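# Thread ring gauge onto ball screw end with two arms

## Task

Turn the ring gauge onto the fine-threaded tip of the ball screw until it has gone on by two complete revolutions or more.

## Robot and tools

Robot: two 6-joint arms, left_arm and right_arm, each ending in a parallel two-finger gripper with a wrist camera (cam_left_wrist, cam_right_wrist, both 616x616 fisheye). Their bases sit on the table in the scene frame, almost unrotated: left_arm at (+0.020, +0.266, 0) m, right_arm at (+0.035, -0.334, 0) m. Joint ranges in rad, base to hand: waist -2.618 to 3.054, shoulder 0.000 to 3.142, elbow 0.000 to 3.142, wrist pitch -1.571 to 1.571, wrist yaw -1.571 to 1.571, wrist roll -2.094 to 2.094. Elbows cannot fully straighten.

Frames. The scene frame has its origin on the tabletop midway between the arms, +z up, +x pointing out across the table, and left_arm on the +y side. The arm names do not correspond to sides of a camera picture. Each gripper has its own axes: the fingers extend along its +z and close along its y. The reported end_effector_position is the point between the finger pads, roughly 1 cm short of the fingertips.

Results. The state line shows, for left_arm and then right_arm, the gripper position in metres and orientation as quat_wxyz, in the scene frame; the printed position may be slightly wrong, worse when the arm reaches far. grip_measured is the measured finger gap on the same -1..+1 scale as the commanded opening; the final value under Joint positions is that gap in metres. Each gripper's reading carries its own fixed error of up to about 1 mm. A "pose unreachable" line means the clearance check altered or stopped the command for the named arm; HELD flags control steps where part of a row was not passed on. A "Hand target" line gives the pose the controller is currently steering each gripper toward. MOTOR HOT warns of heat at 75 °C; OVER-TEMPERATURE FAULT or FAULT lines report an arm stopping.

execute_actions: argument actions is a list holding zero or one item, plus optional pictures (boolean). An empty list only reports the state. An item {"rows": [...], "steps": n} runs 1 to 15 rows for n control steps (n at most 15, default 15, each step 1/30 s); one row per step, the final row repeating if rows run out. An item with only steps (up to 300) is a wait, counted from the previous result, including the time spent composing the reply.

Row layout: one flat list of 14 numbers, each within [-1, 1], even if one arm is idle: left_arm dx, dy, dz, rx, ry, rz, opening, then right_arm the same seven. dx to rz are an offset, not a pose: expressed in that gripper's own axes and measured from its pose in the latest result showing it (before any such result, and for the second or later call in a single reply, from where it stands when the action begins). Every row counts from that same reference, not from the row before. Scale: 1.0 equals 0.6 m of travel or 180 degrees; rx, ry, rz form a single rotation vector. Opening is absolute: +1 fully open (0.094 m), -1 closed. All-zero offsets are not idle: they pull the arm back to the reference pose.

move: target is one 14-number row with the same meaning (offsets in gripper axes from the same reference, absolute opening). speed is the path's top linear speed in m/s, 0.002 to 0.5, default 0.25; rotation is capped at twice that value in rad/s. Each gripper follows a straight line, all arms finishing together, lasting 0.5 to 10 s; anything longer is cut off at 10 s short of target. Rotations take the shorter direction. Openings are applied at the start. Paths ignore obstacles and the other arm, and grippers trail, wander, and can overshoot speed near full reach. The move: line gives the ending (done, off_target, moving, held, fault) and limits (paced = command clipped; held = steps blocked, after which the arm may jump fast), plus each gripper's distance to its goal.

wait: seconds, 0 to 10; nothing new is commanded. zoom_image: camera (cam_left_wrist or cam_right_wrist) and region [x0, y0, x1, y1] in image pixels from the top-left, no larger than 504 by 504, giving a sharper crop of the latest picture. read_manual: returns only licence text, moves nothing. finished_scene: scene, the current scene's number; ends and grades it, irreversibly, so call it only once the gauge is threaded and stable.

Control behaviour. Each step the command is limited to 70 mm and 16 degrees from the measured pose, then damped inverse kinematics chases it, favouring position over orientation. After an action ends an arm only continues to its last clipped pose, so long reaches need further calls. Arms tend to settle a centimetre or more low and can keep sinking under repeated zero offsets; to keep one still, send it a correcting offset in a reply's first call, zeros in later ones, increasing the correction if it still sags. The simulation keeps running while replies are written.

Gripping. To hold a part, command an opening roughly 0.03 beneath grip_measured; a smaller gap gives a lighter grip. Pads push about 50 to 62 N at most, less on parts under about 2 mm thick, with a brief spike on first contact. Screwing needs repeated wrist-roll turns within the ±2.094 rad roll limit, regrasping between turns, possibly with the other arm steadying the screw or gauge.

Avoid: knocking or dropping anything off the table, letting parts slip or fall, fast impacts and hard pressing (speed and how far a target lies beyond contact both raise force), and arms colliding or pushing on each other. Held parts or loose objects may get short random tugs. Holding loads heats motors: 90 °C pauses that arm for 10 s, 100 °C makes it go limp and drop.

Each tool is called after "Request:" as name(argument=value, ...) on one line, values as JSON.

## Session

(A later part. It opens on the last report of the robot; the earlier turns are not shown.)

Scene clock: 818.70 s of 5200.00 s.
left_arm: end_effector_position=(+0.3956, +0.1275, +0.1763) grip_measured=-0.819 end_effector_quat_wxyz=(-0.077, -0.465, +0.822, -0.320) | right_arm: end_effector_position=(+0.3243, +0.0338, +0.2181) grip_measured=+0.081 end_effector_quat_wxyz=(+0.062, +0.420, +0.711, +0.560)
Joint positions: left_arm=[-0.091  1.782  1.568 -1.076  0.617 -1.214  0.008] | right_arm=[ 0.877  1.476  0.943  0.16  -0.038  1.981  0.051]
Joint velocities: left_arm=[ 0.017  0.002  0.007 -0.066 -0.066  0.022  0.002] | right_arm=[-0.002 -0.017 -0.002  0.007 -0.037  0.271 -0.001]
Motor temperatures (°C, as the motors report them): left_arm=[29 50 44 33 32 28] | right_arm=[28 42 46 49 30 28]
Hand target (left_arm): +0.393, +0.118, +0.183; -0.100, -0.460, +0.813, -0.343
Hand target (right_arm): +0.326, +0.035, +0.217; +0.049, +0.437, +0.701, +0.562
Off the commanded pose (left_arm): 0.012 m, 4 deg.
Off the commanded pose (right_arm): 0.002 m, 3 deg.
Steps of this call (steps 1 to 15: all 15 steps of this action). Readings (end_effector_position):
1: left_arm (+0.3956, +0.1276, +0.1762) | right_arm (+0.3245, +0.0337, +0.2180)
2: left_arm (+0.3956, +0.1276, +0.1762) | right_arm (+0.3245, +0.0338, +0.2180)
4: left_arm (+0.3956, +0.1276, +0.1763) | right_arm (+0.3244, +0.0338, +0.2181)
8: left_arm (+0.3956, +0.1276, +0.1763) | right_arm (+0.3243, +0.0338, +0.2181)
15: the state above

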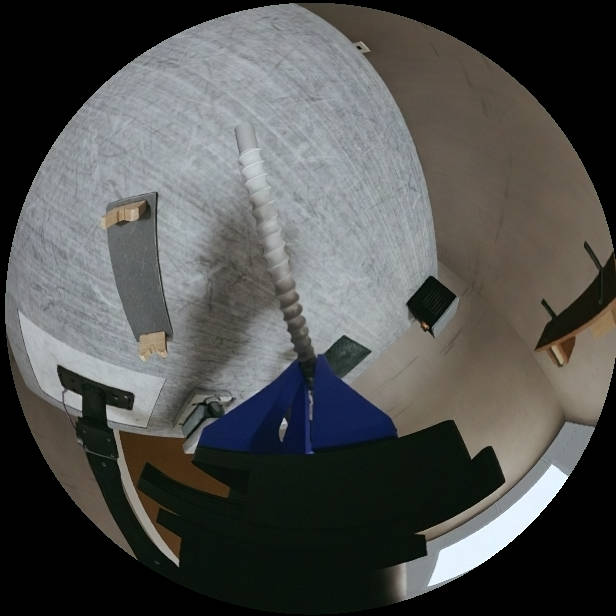

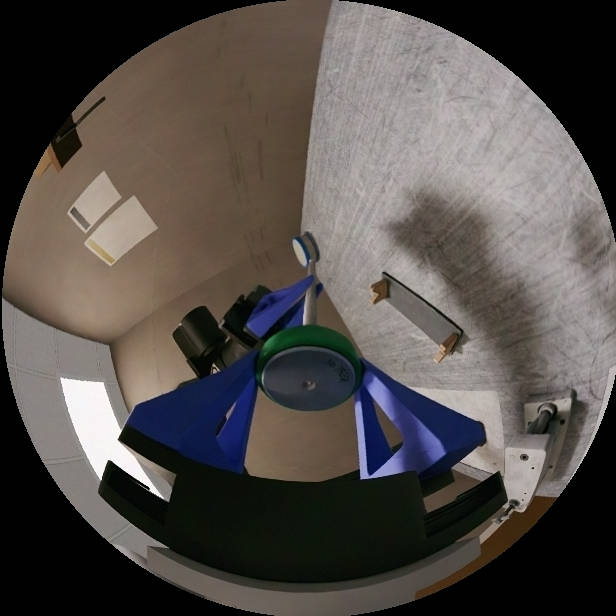

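Request:
execute_actions(actions=[{"rows": [[0.0167,-0.0062,0,0.0067,0.0179,-0.004,-0.875, 0,0,0.002,0,0,0.015,0.04],[0.0139,-0.0052,0,0.0056,0.0149,-0.004,-0.875, 0,0,0,0,0,0.015,0.06],[0.0139,-0.0052,0,0.0056,0.0149,-0.004,-0.875, 0,0,0,0,0,0.015,0.08],[0.0139,-0.0052,0,0.0056,0.0149,-0.004,-0.875, 0,0,0,0,0,0.015,0.1],[0.0139,-0.0052,0,0.0056,0.0149,-0.004,-0.875, 0,0,0,0,0,0.015,0.15],[0.0139,-0.0052,0,0.0056,0.0149,-0.004,-0.875, 0,0,0,0,0,0.015,0.25],[0.0139,-0.0052,0,0.0056,0.0149,-0.004,-0.875, 0,0,0,0,0,0.015,0.35],[0.0139,-0.0052,0,0.0056,0.0149,-0.004,-0.875, 0,0,0,0,0,0.015,0.4]], "steps": 11}], pictures=false)

Request:
execute_actions(actions=[{"rows": [[0.0139,-0.0052,0,0.0056,0.0149,-0.004,-0.875, 0,0,0,0,0,-0.3,0.4]], "steps": 15}], pictures=false)

Request:
execute_actions(actions=[{"rows": [[0.0139,-0.0052,0,0.0056,0.0149,-0.004,-0.875, 0,0,0,0,0,-0.3,0.4]], "steps": 15}], pictures=false)

Request:
execute_actions(actions=[{"rows": [[0.0139,-0.0052,0,0.0056,0.0149,-0.004,-0.875, 0,0,0,0,0,-0.3,0.4]], "steps": 15}], pictures=false)

Request:
execute_actions(actions=[{"rows": [[0.0139,-0.0052,0,0.0056,0.0149,-0.004,-0.875, 0,0,0,0,0,-0.3,0.4]], "steps": 15}], pictures=false)

Request:
execute_actions(actions=[{"rows": [[0.0139,-0.0052,0,0.0056,0.0149,-0.004,-0.875, 0,0,0,0,0,-0.3,0.4]], "steps": 15}], pictures=false)

Request:
execute_actions(actions=[{"rows": [[0.0139,-0.0052,0,0.0056,0.0149,-0.004,-0.875, 0,0,0,0,0,-0.17,0.4]], "steps": 15}], pictures=false)

Request:
execute_actions(actions=[{"rows": [[0.0139,-0.0052,0,0.0056,0.0149,-0.004,-0.875, -0.0033,-0.0043,0,0.0038,-0.0038,-0.01,0.4],[0.0139,-0.0052,0,0.0056,0.0149,-0.004,-0.875, -0.0033,-0.0043,0,0.0038,-0.0038,-0.01,0.4],[0.0139,-0.0052,0,0.0056,0.0149,-0.004,-0.875, -0.0033,-0.0043,0,0.0038,-0.0038,-0.01,0.35],[0.0139,-0.0052,0,0.0056,0.0149,-0.004,-0.875, -0.0033,-0.0043,0,0.0038,-0.0038,-0.01,0.3],[0.0139,-0.0052,0,0.0056,0.0149,-0.004,-0.875, -0.0033,-0.0043,0,0.0038,-0.0038,-0.01,0.22],[0.0139,-0.0052,0,0.0056,0.0149,-0.004,-0.875, -0.0033,-0.0043,0,0.0038,-0.0038,-0.01,0.17],[0.0139,-0.0052,0,0.0056,0.0149,-0.004,-0.875, -0.0033,-0.0043,0,0.0038,-0.0038,-0.01,0.14],[0.0139,-0.0052,0,0.0056,0.0149,-0.004,-0.875, -0.0033,-0.0043,0,0.0038,-0.0038,-0.01,0.12],[0.0139,-0.0052,0,0.0056,0.0149,-0.004,-0.875, -0.0033,-0.0043,0,0.0038,-0.0038,-0.01,0.105],[0.0139,-0.0052,0,0.0056,0.0149,-0.004,-0.875, -0.0033,-0.0043,0,0.0038,-0.0038,-0.01,0.09],[0.0139,-0.0052,0,0.0056,0.0149,-0.004,-0.875, -0.0033,-0.0043,0,0.0038,-0.0038,-0.01,0.08],[0.0139,-0.0052,0,0.0056,0.0149,-0.004,-0.875, -0.0033,-0.0043,0,0.0038,-0.0038,-0.01,0.07],[0.0139,-0.0052,0,0.0056,0.0149,-0.004,-0.875, -0.0033,-0.0043,0,0.0038,-0.0038,-0.01,0.06],[0.0139,-0.0052,0,0.0056,0.0149,-0.004,-0.875, -0.0033,-0.0043,0,0.0038,-0.0038,-0.01,0.05],[0.0139,-0.0052,0,0.0056,0.0149,-0.004,-0.875, -0.0033,-0.0043,0,0.0038,-0.0038,-0.01,0.04]], "steps": 15}], pictures=false)

Request:
execute_actions(actions=[{"rows": [[0.0195,-0.0072,0,0.0078,0.0209,-0.004,-0.875, 0,0,0.004,0,0,0.3,0.04]], "steps": 15}], pictures=false)

Request:
execute_actions(actions=[{"rows": [[0.0195,-0.0072,0,0.0078,0.0209,-0.004,-0.875, 0,0,0.004,0,0,0.3,0.04]], "steps": 15}], pictures=false)

Request:
execute_actions(actions=[{"rows": [[0.0195,-0.0072,0,0.0078,0.0209,-0.004,-0.875, 0,0,0.004,0,0,0.3,0.04]], "steps": 15}], pictures=false)

Request:
execute_actions(actions=[{"rows": [[0.0195,-0.0072,0,0.0078,0.0209,-0.004,-0.875, 0,0,0.004,0,0,0.3,0.04]], "steps": 15}], pictures=false)

Request:
execute_actions(actions=[{"rows": [[0.0195,-0.0072,0,0.0078,0.0209,-0.004,-0.875, 0,0,0.004,0,0,0.3,0.04]], "steps": 15}], pictures=false)

Request:
execute_actions(actions=[{"rows": [[0.0195,-0.0072,0,0.0078,0.0209,-0.004,-0.875, 0,0,0.004,0,0,0.185,0.04]], "steps": 15}])

Request:
zoom_image(camera="cam_right_wrist", region=[230, 200, 390, 400])

Scene clock: 848.73 s of 5200.00 s.
left_arm: end_effector_position=(+0.3956, +0.1277, +0.1762) grip_measured=-0.819 end_effector_quat_wxyz=(-0.077, -0.465, +0.822, -0.319) | right_arm: end_effector_position=(+0.3243, +0.0338, +0.2181) grip_measured=+0.397 end_effector_quat_wxyz=(+0.049, +0.437, +0.701, +0.562)
Joint positions: left_arm=[-0.091  1.782  1.568 -1.076  0.616 -1.214  0.008] | right_arm=[ 0.877  1.476  0.943  0.16  -0.038  2.027  0.066]
Joint velocities: left_arm=[ 0.007  0.002 -0.007 -0.066 -0.037 -0.066 -0.001] | right_arm=[ 0.007 -0.012  0.002  0.037 -0.051 -0.022 -0.   ]
Motor temperatures (°C, as the motors report them): left_arm=[29 50 44 32 32 28] | right_arm=[28 42 47 49 30 28]
Hand target (left_arm): +0.393, +0.121, +0.181; -0.094, -0.463, +0.815, -0.337
Hand target (right_arm): +0.324, +0.034, +0.218; +0.048, +0.437, +0.701, +0.562
Off the commanded pose (left_arm): 0.009 m, 3 deg.
Off the commanded pose (right_arm): 0.000 m, 0 deg.
Steps of this call (steps 1 to 90: nothing new was sent; then 26.67 s passed at rest; steps 91 to 101: all 11 steps of this action). Readings (end_effector_position):
91: left_arm (+0.3956, +0.1275, +0.1763) | right_arm (+0.3243, +0.0338, +0.2181)
92: left_arm (+0.3956, +0.1276, +0.1763) | right_arm (+0.3243, +0.0338, +0.2181)
94: left_arm (+0.3956, +0.1276, +0.1762) | right_arm (+0.3243, +0.0338, +0.2181)
98: left_arm (+0.3956, +0.1277, +0.1762) | right_arm (+0.3243, +0.0338, +0.2181)
101: the state above

Scene clock: 849.23 s of 5200.00 s.
left_arm: end_effector_position=(+0.3956, +0.1277, +0.1762) grip_measured=-0.819 end_effector_quat_wxyz=(-0.077, -0.465, +0.822, -0.319) | right_arm: end_effector_position=(+0.3243, +0.0338, +0.2181) grip_measured=+0.397 end_effector_quat_wxyz=(+0.233, +0.178, +0.807, +0.513)
Joint positions: left_arm=[-0.091  1.782  1.568 -1.076  0.616 -1.214  0.008] | right_arm=[ 0.877  1.476  0.943  0.16  -0.038  1.345  0.066]
Joint velocities: left_arm=[-0.017 -0.002  0.007  0.007 -0.007  0.037 -0.001] | right_arm=[-0.012 -0.002 -0.002  0.066  0.037 -1.341 -0.002]
Motor temperatures (°C, as the motors report them): left_arm=[29 50 44 32 32 28] | right_arm=[28 42 47 49 30 28]
Hand target (left_arm): +0.393, +0.121, +0.181; -0.094, -0.463, +0.815, -0.336
Hand target (right_arm): +0.324, +0.034, +0.218; +0.287, +0.094, +0.820, +0.486
Off the commanded pose (left_arm): 0.009 m, 3 deg.
Off the commanded pose (right_arm): 0.000 m, 15 deg; orientation clipped at the last step of the last action.
Steps of this call (steps 1 to 15: all 15 steps of this action). Readings (end_effector_position):
1: left_arm (+0.3956, +0.1277, +0.1762) | right_arm (+0.3243, +0.0338, +0.2181)
2: left_arm (+0.3956, +0.1277, +0.1762) | right_arm (+0.3243, +0.0338, +0.2181)
4: left_arm (+0.3956, +0.1277, +0.1762) | right_arm (+0.3243, +0.0338, +0.2181)
8: left_arm (+0.3956, +0.1277, +0.1762) | right_arm (+0.3243, +0.0338, +0.2181)
15: the state above

Scene clock: 849.73 s of 5200.00 s.
left_arm: end_effector_position=(+0.3956, +0.1277, +0.1762) grip_measured=-0.819 end_effector_quat_wxyz=(-0.077, -0.465, +0.822, -0.319) | right_arm: end_effector_position=(+0.3243, +0.0338, +0.2181) grip_measured=+0.397 end_effector_quat_wxyz=(+0.395, -0.108, +0.819, +0.403)
Joint positions: left_arm=[-0.091  1.782  1.568 -1.076  0.616 -1.214  0.008] | right_arm=[ 0.877  1.476  0.943  0.16  -0.038  0.649  0.066]
Joint velocities: left_arm=[ 0.022 -0.012  0.007 -0.066 -0.022  0.037  0.001] | right_arm=[-0.007 -0.002 -0.012  0.007 -0.022 -1.355  0.001]
Motor temperatures (°C, as the motors report them): left_arm=[29 50 44 32 32 28] | right_arm=[28 42 47 49 30 28]
Hand target (left_arm): +0.393, +0.121, +0.181; -0.094, -0.463, +0.815, -0.336
Hand target (right_arm): +0.324, +0.034, +0.218; +0.435, -0.191, +0.803, +0.359
Off the commanded pose (left_arm): 0.009 m, 3 deg.
Off the commanded pose (right_arm): 0.000 m, 14 deg; orientation clipped at the last step of the last action.
Steps of this call (steps 1 to 15: all 15 steps of this action). Readings (end_effector_position):
1: left_arm (+0.3956, +0.1277, +0.1762) | right_arm (+0.3243, +0.0338, +0.2181)
2: left_arm (+0.3956, +0.1277, +0.1762) | right_arm (+0.3243, +0.0338, +0.2181)
4: left_arm (+0.3956, +0.1277, +0.1762) | right_arm (+0.3243, +0.0338, +0.2181)
8: left_arm (+0.3956, +0.1277, +0.1762) | right_arm (+0.3243, +0.0338, +0.2181)
15: the state above

Scene clock: 850.23 s of 5200.00 s.
left_arm: end_effector_position=(+0.3956, +0.1277, +0.1762) grip_measured=-0.819 end_effector_quat_wxyz=(-0.077, -0.465, +0.822, -0.319) | right_arm: end_effector_position=(+0.3243, +0.0338, +0.2181) grip_measured=+0.397 end_effector_quat_wxyz=(+0.510, -0.385, +0.731, +0.241)
Joint positions: left_arm=[-0.091  1.782  1.568 -1.076  0.616 -1.214  0.008] | right_arm=[ 0.877  1.476  0.943  0.16  -0.038 -0.058  0.066]
Joint velocities: left_arm=[ 0.002  0.012  0.022 -0.081  0.022 -0.051  0.   ] | right_arm=[ 0.007  0.002  0.012 -0.007  0.007 -1.443  0.001]
Motor temperatures (°C, as the motors report them): left_arm=[29 50 44 32 32 28] | right_arm=[28 42 47 49 30 28]
Hand target (left_arm): +0.393, +0.121, +0.181; -0.094, -0.463, +0.815, -0.336
Hand target (right_arm): +0.324, +0.034, +0.218; +0.533, -0.457, +0.688, +0.186
Off the commanded pose (left_arm): 0.009 m, 3 deg.
Off the commanded pose (right_arm): 0.000 m, 13 deg; orientation clipped at the last step of the last action.
Steps of this call (steps 1 to 15: all 15 steps of this action). Readings (end_effector_position):
1: left_arm (+0.3956, +0.1277, +0.1762) | right_arm (+0.3243, +0.0338, +0.2181)
2: left_arm (+0.3956, +0.1277, +0.1762) | right_arm (+0.3243, +0.0338, +0.2181)
4: left_arm (+0.3956, +0.1277, +0.1762) | right_arm (+0.3243, +0.0338, +0.2181)
8: left_arm (+0.3956, +0.1277, +0.1762) | right_arm (+0.3243, +0.0338, +0.2181)
15: the state above

Scene clock: 850.73 s of 5200.00 s.
left_arm: end_effector_position=(+0.3956, +0.1277, +0.1762) grip_measured=-0.819 end_effector_quat_wxyz=(-0.077, -0.465, +0.822, -0.319) | right_arm: end_effector_position=(+0.3245, +0.0337, +0.2180) grip_measured=+0.397 end_effector_quat_wxyz=(-0.562, +0.617, -0.549, -0.046)
Joint positions: left_arm=[-0.091  1.782  1.568 -1.076  0.616 -1.214  0.008] | right_arm=[ 0.877  1.476  0.943  0.16  -0.037 -0.776  0.066]
Joint velocities: left_arm=[-0.002  0.002 -0.007 -0.022  0.037 -0.022  0.   ] | right_arm=[-0.002 -0.007  0.012  0.007 -0.007 -1.341 -0.   ]
Motor temperatures (°C, as the motors report them): left_arm=[29 50 44 32 32 28] | right_arm=[28 42 46 49 30 28]
Hand target (left_arm): +0.393, +0.121, +0.181; -0.094, -0.463, +0.815, -0.336
Hand target (right_arm): +0.324, +0.034, +0.218; -0.564, +0.668, -0.485, +0.011
Off the commanded pose (left_arm): 0.009 m, 3 deg.
Off the commanded pose (right_arm): 0.000 m, 13 deg.
Steps of this call (steps 1 to 15: all 15 steps of this action). Readings (end_effector_position):
1: left_arm (+0.3956, +0.1277, +0.1762) | right_arm (+0.3243, +0.0338, +0.2181)
2: left_arm (+0.3956, +0.1277, +0.1762) | right_arm (+0.3243, +0.0338, +0.2181)
4: left_arm (+0.3956, +0.1277, +0.1762) | right_arm (+0.3243, +0.0338, +0.2181)
8: left_arm (+0.3956, +0.1277, +0.1762) | right_arm (+0.3244, +0.0338, +0.2181)
15: the state above

Scene clock: 851.23 s of 5200.00 s.
left_arm: end_effector_position=(+0.3956, +0.1277, +0.1762) grip_measured=-0.819 end_effector_quat_wxyz=(-0.077, -0.465, +0.822, -0.319) | right_arm: end_effector_position=(+0.3249, +0.0334, +0.2180) grip_measured=+0.397 end_effector_quat_wxyz=(-0.541, +0.772, -0.295, +0.158)
Joint positions: left_arm=[-0.091  1.782  1.568 -1.076  0.616 -1.214  0.008] | right_arm=[ 0.877  1.476  0.943  0.16  -0.034 -1.503  0.066]
Joint velocities: left_arm=[ 0.002  0.017  0.012 -0.007  0.051 -0.022 -0.001] | right_arm=[ 0.007 -0.017 -0.007  0.037  0.007 -1.267  0.   ]
Motor temperatures (°C, as the motors report them): left_arm=[29 50 44 32 32 28] | right_arm=[28 42 46 49 30 28]
Hand target (left_arm): +0.393, +0.121, +0.181; -0.094, -0.463, +0.815, -0.336
Hand target (right_arm): +0.324, +0.034, +0.218; -0.524, +0.796, -0.219, +0.210
Off the commanded pose (left_arm): 0.009 m, 3 deg.
Off the commanded pose (right_arm): 0.001 m, 12 deg.
Steps of this call (steps 1 to 15: all 15 steps of this action). Readings (end_effector_position):
1: left_arm (+0.3956, +0.1277, +0.1762) | right_arm (+0.3246, +0.0337, +0.2180)
2: left_arm (+0.3956, +0.1277, +0.1762) | right_arm (+0.3246, +0.0337, +0.2180)
4: left_arm (+0.3956, +0.1277, +0.1762) | right_arm (+0.3247, +0.0336, +0.2180)
8: left_arm (+0.3956, +0.1277, +0.1762) | right_arm (+0.3248, +0.0335, +0.2180)
15: the state above

Scene clock: 851.73 s of 5200.00 s.
left_arm: end_effector_position=(+0.3956, +0.1277, +0.1762) grip_measured=-0.819 end_effector_quat_wxyz=(-0.077, -0.465, +0.822, -0.319) | right_arm: end_effector_position=(+0.3252, +0.0332, +0.2180) grip_measured=+0.398 end_effector_quat_wxyz=(-0.485, +0.820, -0.096, +0.287)
Joint positions: left_arm=[-0.091  1.782  1.568 -1.076  0.616 -1.214  0.008] | right_arm=[ 0.877  1.476  0.943  0.16  -0.033 -2.001  0.066]
Joint velocities: left_arm=[-0.002 -0.022  0.017 -0.037 -0.022 -0.007  0.001] | right_arm=[ 0.007  0.002 -0.007 -0.051 -0.081 -0.168 -0.001]
Motor temperatures (°C, as the motors report them): left_arm=[29 50 44 32 32 28] | right_arm=[28 42 46 49 30 28]
Hand target (left_arm): +0.393, +0.121, +0.181; -0.094, -0.463, +0.815, -0.336
Hand target (right_arm): +0.325, +0.033, +0.218; -0.481, +0.822, -0.081, +0.295
Off the commanded pose (left_arm): 0.009 m, 3 deg.
Off the commanded pose (right_arm): 0.000 m, 2 deg.
Steps of this call (steps 1 to 15: all 15 steps of this action). Readings (end_effector_position):
1: left_arm (+0.3956, +0.1277, +0.1762) | right_arm (+0.3250, +0.0333, +0.2180)
2: left_arm (+0.3956, +0.1277, +0.1762) | right_arm (+0.3250, +0.0333, +0.2180)
4: left_arm (+0.3956, +0.1277, +0.1762) | right_arm (+0.3251, +0.0333, +0.2180)
8: left_arm (+0.3956, +0.1277, +0.1762) | right_arm (+0.3252, +0.0332, +0.2180)
15: the state above

Scene clock: 852.23 s of 5200.00 s.
left_arm: end_effector_position=(+0.3956, +0.1277, +0.1762) grip_measured=-0.819 end_effector_quat_wxyz=(-0.077, -0.465, +0.822, -0.319) | right_arm: end_effector_position=(+0.3245, +0.0339, +0.2184) grip_measured=+0.081 end_effector_quat_wxyz=(-0.483, +0.821, -0.082, +0.292)
Joint positions: left_arm=[-0.091  1.782  1.568 -1.076  0.616 -1.214  0.008] | right_arm=[ 0.877  1.476  0.943  0.161 -0.038 -2.031  0.051]
Joint velocities: left_arm=[-0.017 -0.017  0.012 -0.066 -0.007  0.022  0.   ] | right_arm=[-0.002  0.002 -0.002 -0.007 -0.007 -0.022 -0.   ]
Motor temperatures (°C, as the motors report them): left_arm=[29 50 44 32 32 28] | right_arm=[28 42 46 49 30 28]
Hand target (left_arm): +0.393, +0.121, +0.181; -0.094, -0.463, +0.815, -0.336
Hand target (right_arm): +0.323, +0.035, +0.220; -0.486, +0.820, -0.078, +0.290
Off the commanded pose (left_arm): 0.009 m, 3 deg.
Off the commanded pose (right_arm): 0.002 m, 1 deg.
Steps of this call (steps 1 to 15: all 15 steps of this action). Readings (end_effector_position):
1: left_arm (+0.3956, +0.1277, +0.1762) | right_arm (+0.3251, +0.0333, +0.2180)
2: left_arm (+0.3956, +0.1277, +0.1762) | right_arm (+0.3250, +0.0334, +0.2181)
4: left_arm (+0.3956, +0.1277, +0.1762) | right_arm (+0.3248, +0.0335, +0.2181)
8: left_arm (+0.3956, +0.1277, +0.1762) | right_arm (+0.3245, +0.0337, +0.2181)
15: the state above

Scene clock: 852.73 s of 5200.00 s.
left_arm: end_effector_position=(+0.3956, +0.1275, +0.1763) grip_measured=-0.819 end_effector_quat_wxyz=(-0.077, -0.465, +0.822, -0.320) | right_arm: end_effector_position=(+0.3245, +0.0339, +0.2184) grip_measured=+0.081 end_effector_quat_wxyz=(-0.552, +0.748, -0.350, +0.116)
Joint positions: left_arm=[-0.091  1.782  1.568 -1.076  0.617 -1.214  0.008] | right_arm=[ 0.877  1.476  0.943  0.161 -0.038 -1.354  0.051]
Joint velocities: left_arm=[-0.007  0.022  0.012 -0.007 -0.007  0.081  0.   ] | right_arm=[ 0.007  0.012  0.017 -0.037 -0.037  1.267  0.   ]
Motor temperatures (°C, as the motors report them): left_arm=[29 50 44 32 32 28] | right_arm=[28 42 46 49 30 28]
Hand target (left_arm): +0.393, +0.118, +0.183; -0.100, -0.460, +0.813, -0.343
Hand target (right_arm): +0.326, +0.036, +0.218; -0.561, +0.708, -0.425, +0.056
Off the commanded pose (left_arm): 0.012 m, 4 deg.
Off the commanded pose (right_arm): 0.002 m, 15 deg; orientation clipped at the last step of the last action.
Steps of this call (steps 1 to 15: all 15 steps of this action). Readings (end_effector_position):
1: left_arm (+0.3956, +0.1276, +0.1762) | right_arm (+0.3245, +0.0339, +0.2184)
2: left_arm (+0.3956, +0.1275, +0.1763) | right_arm (+0.3245, +0.0339, +0.2184)
4: left_arm (+0.3956, +0.1275, +0.1763) | right_arm (+0.3245, +0.0339, +0.2184)
8: left_arm (+0.3956, +0.1275, +0.1763) | right_arm (+0.3245, +0.0339, +0.2184)
15: the state above

Scene clock: 853.23 s of 5200.00 s.
left_arm: end_effector_position=(+0.3956, +0.1274, +0.1764) grip_measured=-0.819 end_effector_quat_wxyz=(-0.077, -0.465, +0.822, -0.320) | right_arm: end_effector_position=(+0.3245, +0.0339, +0.2184) grip_measured=+0.081 end_effector_quat_wxyz=(+0.559, -0.586, +0.582, +0.078)
Joint positions: left_arm=[-0.091  1.782  1.568 -1.076  0.618 -1.214  0.008] | right_arm=[ 0.877  1.476  0.943  0.161 -0.038 -0.665  0.051]
Joint velocities: left_arm=[-0.027 -0.017 -0.012 -0.081 -0.066 -0.022 -0.001] | right_arm=[-0.017  0.007 -0.002  0.007  0.007  1.311  0.001]
Motor temperatures (°C, as the motors report them): left_arm=[29 50 44 32 32 28] | right_arm=[28 42 46 49 30 28]
Hand target (left_arm): +0.392, +0.118, +0.183; -0.100, -0.460, +0.813, -0.343
Hand target (right_arm): +0.326, +0.036, +0.218; +0.547, -0.523, +0.639, +0.137
Off the commanded pose (left_arm): 0.012 m, 4 deg.
Off the commanded pose (right_arm): 0.002 m, 15 deg; orientation clipped at the last step of the last action.
Steps of this call (steps 1 to 15: all 15 steps of this action). Readings (end_effector_position):
1: left_arm (+0.3956, +0.1275, +0.1763) | right_arm (+0.3245, +0.0339, +0.2184)
2: left_arm (+0.3956, +0.1275, +0.1763) | right_arm (+0.3245, +0.0339, +0.2184)
4: left_arm (+0.3956, +0.1275, +0.1763) | right_arm (+0.3245, +0.0339, +0.2184)
8: left_arm (+0.3956, +0.1274, +0.1764) | right_arm (+0.3245, +0.0339, +0.2184)
15: the state above

Scene clock: 853.73 s of 5200.00 s.
left_arm: end_effector_position=(+0.3955, +0.1274, +0.1764) grip_measured=-0.819 end_effector_quat_wxyz=(-0.077, -0.465, +0.822, -0.320) | right_arm: end_effector_position=(+0.3245, +0.0339, +0.2184) grip_measured=+0.081 end_effector_quat_wxyz=(+0.499, -0.352, +0.747, +0.264)
Joint positions: left_arm=[-0.091  1.782  1.568 -1.076  0.618 -1.214  0.008] | right_arm=[ 0.877  1.476  0.943  0.161 -0.038  0.032  0.051]
Joint velocities: left_arm=[ 0.007  0.012  0.002 -0.007 -0.066 -0.022 -0.001] | right_arm=[-0.002 -0.002  0.007 -0.066 -0.022  1.282 -0.001]
Motor temperatures (°C, as the motors report them): left_arm=[29 50 44 32 32 28] | right_arm=[28 42 46 49 30 28]
Hand target (left_arm): +0.392, +0.118, +0.184; -0.100, -0.460, +0.813, -0.344
Hand target (right_arm): +0.326, +0.036, +0.218; +0.468, -0.274, +0.779, +0.315
Off the commanded pose (left_arm): 0.012 m, 4 deg.
Off the commanded pose (right_arm): 0.002 m, 14 deg; orientation clipped at the last step of the last action.
Steps of this call (steps 1 to 15: all 15 steps of this action). Readings (end_effector_position):
1: left_arm (+0.3956, +0.1274, +0.1764) | right_arm (+0.3245, +0.0339, +0.2184)
2: left_arm (+0.3955, +0.1274, +0.1764) | right_arm (+0.3245, +0.0339, +0.2184)
4: left_arm (+0.3955, +0.1274, +0.1764) | right_arm (+0.3245, +0.0339, +0.2184)
8: left_arm (+0.3955, +0.1274, +0.1764) | right_arm (+0.3245, +0.0339, +0.2184)
15: the state above

Scene clock: 854.23 s of 5200.00 s.
left_arm: end_effector_position=(+0.3955, +0.1273, +0.1764) grip_measured=-0.819 end_effector_quat_wxyz=(-0.077, -0.465, +0.822, -0.320) | right_arm: end_effector_position=(+0.3246, +0.0338, +0.2184) grip_measured=+0.081 end_effector_quat_wxyz=(+0.377, -0.072, +0.822, +0.420)
Joint positions: left_arm=[-0.091  1.782  1.568 -1.076  0.618 -1.214  0.008] | right_arm=[ 0.877  1.476  0.943  0.161 -0.037  0.737  0.051]
Joint velocities: left_arm=[-0.012 -0.017 -0.012  0.007  0.007 -0.037  0.001] | right_arm=[-0.002  0.002 -0.002  0.051  0.007  1.355 -0.001]
Motor temperatures (°C, as the motors report them): left_arm=[29 50 44 32 32 28] | right_arm=[28 42 46 49 30 28]
Hand target (left_arm): +0.392, +0.118, +0.184; -0.100, -0.460, +0.813, -0.344
Hand target (right_arm): +0.326, +0.036, +0.218; +0.330, +0.012, +0.826, +0.457
Off the commanded pose (left_arm): 0.012 m, 4 deg.
Off the commanded pose (right_arm): 0.002 m, 14 deg; orientation clipped at the last step of the last action.
Steps of this call (steps 1 to 15: all 15 steps of this action). Readings (end_effector_position):
1: left_arm (+0.3955, +0.1273, +0.1764) | right_arm (+0.3245, +0.0339, +0.2184)
2: left_arm (+0.3955, +0.1273, +0.1764) | right_arm (+0.3245, +0.0339, +0.2184)
4: left_arm (+0.3955, +0.1273, +0.1764) | right_arm (+0.3245, +0.0339, +0.2184)
8: left_arm (+0.3955, +0.1273, +0.1764) | right_arm (+0.3245, +0.0339, +0.2184)
15: the state above

Scene clock: 854.73 s of 5200.00 s.
left_arm: end_effector_position=(+0.3955, +0.1272, +0.1765) grip_measured=-0.819 end_effector_quat_wxyz=(-0.078, -0.464, +0.822, -0.321) | right_arm: end_effector_position=(+0.3246, +0.0337, +0.2181) grip_measured=+0.081 end_effector_quat_wxyz=(+0.207, +0.219, +0.796, +0.524)
Joint positions: left_arm=[-0.091  1.782  1.568 -1.076  0.619 -1.214  0.008] | right_arm=[ 0.877  1.476  0.943  0.16  -0.037  1.449  0.051]
Joint velocities: left_arm=[-0.002  0.012 -0.002  0.037 -0.066  0.051 -0.001] | right_arm=[-0.007  0.027 -0.012 -0.066 -0.007  1.37   0.   ]
Motor temperatures (°C, as the motors report them): left_arm=[29 50 44 32 32 28] | right_arm=[28 42 46 49 30 28]
Hand target (left_arm): +0.392, +0.118, +0.184; -0.101, -0.460, +0.812, -0.344
Hand target (right_arm): +0.326, +0.036, +0.217; +0.151, +0.299, +0.770, +0.544
Off the commanded pose (left_arm): 0.012 m, 4 deg.
Off the commanded pose (right_arm): 0.002 m, 13 deg.
Steps of this call (steps 1 to 15: all 15 steps of this action). Readings (end_effector_position):
1: left_arm (+0.3955, +0.1273, +0.1764) | right_arm (+0.3246, +0.0338, +0.2184)
2: left_arm (+0.3955, +0.1273, +0.1764) | right_arm (+0.3246, +0.0338, +0.2184)
4: left_arm (+0.3955, +0.1273, +0.1764) | right_arm (+0.3246, +0.0338, +0.2183)
8: left_arm (+0.3955, +0.1273, +0.1765) | right_arm (+0.3246, +0.0337, +0.2182)
15: the state above

Scene clock: 855.23 s of 5200.00 s.
left_arm: end_effector_position=(+0.3955, +0.1271, +0.1766) grip_measured=-0.819 end_effector_quat_wxyz=(-0.078, -0.464, +0.822, -0.321) | right_arm: end_effector_position=(+0.3246, +0.0337, +0.2181) grip_measured=+0.081 end_effector_quat_wxyz=(+0.062, +0.421, +0.710, +0.561)
Joint positions: left_arm=[-0.091  1.782  1.568 -1.076  0.62  -1.214  0.008] | right_arm=[ 0.877  1.476  0.943  0.16  -0.037  1.981  0.051]
Joint velocities: left_arm=[-0.007 -0.022 -0.002  0.007 -0.095  0.007 -0.001] | right_arm=[-0.002 -0.012  0.012  0.022  0.037  0.271 -0.   ]
Motor temperatures (°C, as the motors report them): left_arm=[29 50 44 32 32 28] | right_arm=[28 42 47 49 30 28]
Hand target (left_arm): +0.392, +0.118, +0.184; -0.101, -0.460, +0.812, -0.344
Hand target (right_arm): +0.326, +0.035, +0.217; +0.049, +0.438, +0.700, +0.562
Off the commanded pose (left_arm): 0.012 m, 4 deg.
Off the commanded pose (right_arm): 0.002 m, 3 deg.
Steps of this call (steps 1 to 15: all 15 steps of this action). Readings (end_effector_position):
1: left_arm (+0.3955, +0.1272, +0.1765) | right_arm (+0.3246, +0.0337, +0.2181)
2: left_arm (+0.3955, +0.1272, +0.1765) | right_arm (+0.3246, +0.0337, +0.2181)
4: left_arm (+0.3955, +0.1272, +0.1766) | right_arm (+0.3246, +0.0337, +0.2181)
8: left_arm (+0.3955, +0.1272, +0.1766) | right_arm (+0.3246, +0.0337, +0.2181)
15: the state above

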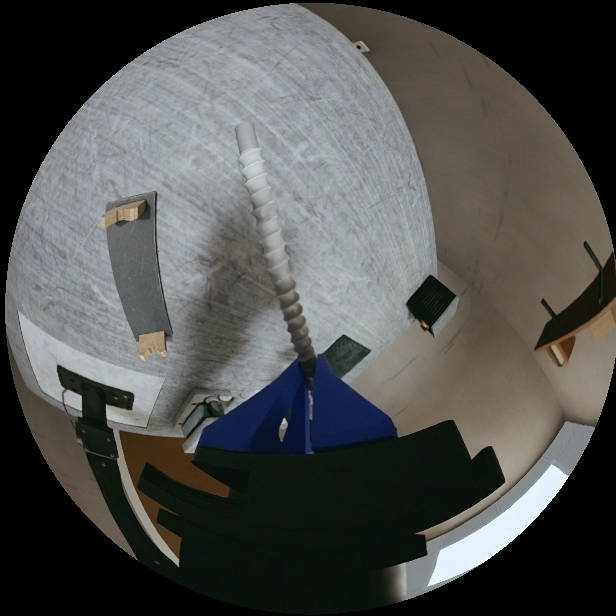

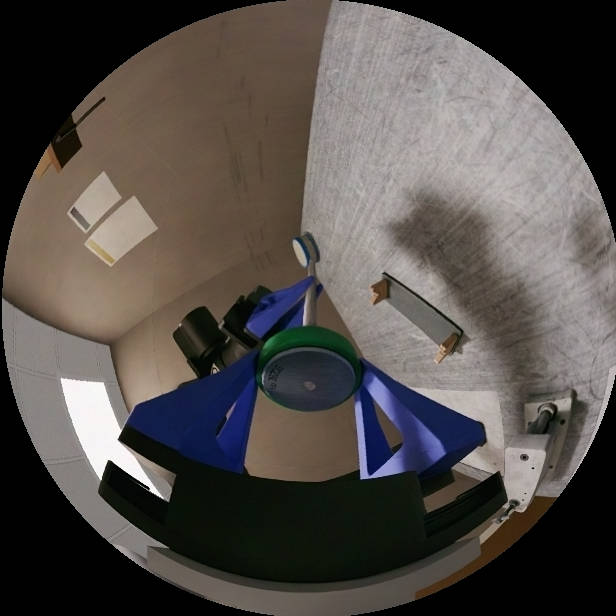

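Region (230, 200, 390, 400) of cam_right_wrist's 616x616 image, scaled by 2.520, with more detail than that image has; it fills the left 403 columns of this view, and the rest is white.

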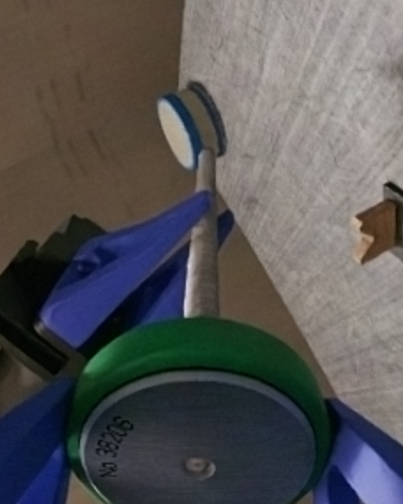

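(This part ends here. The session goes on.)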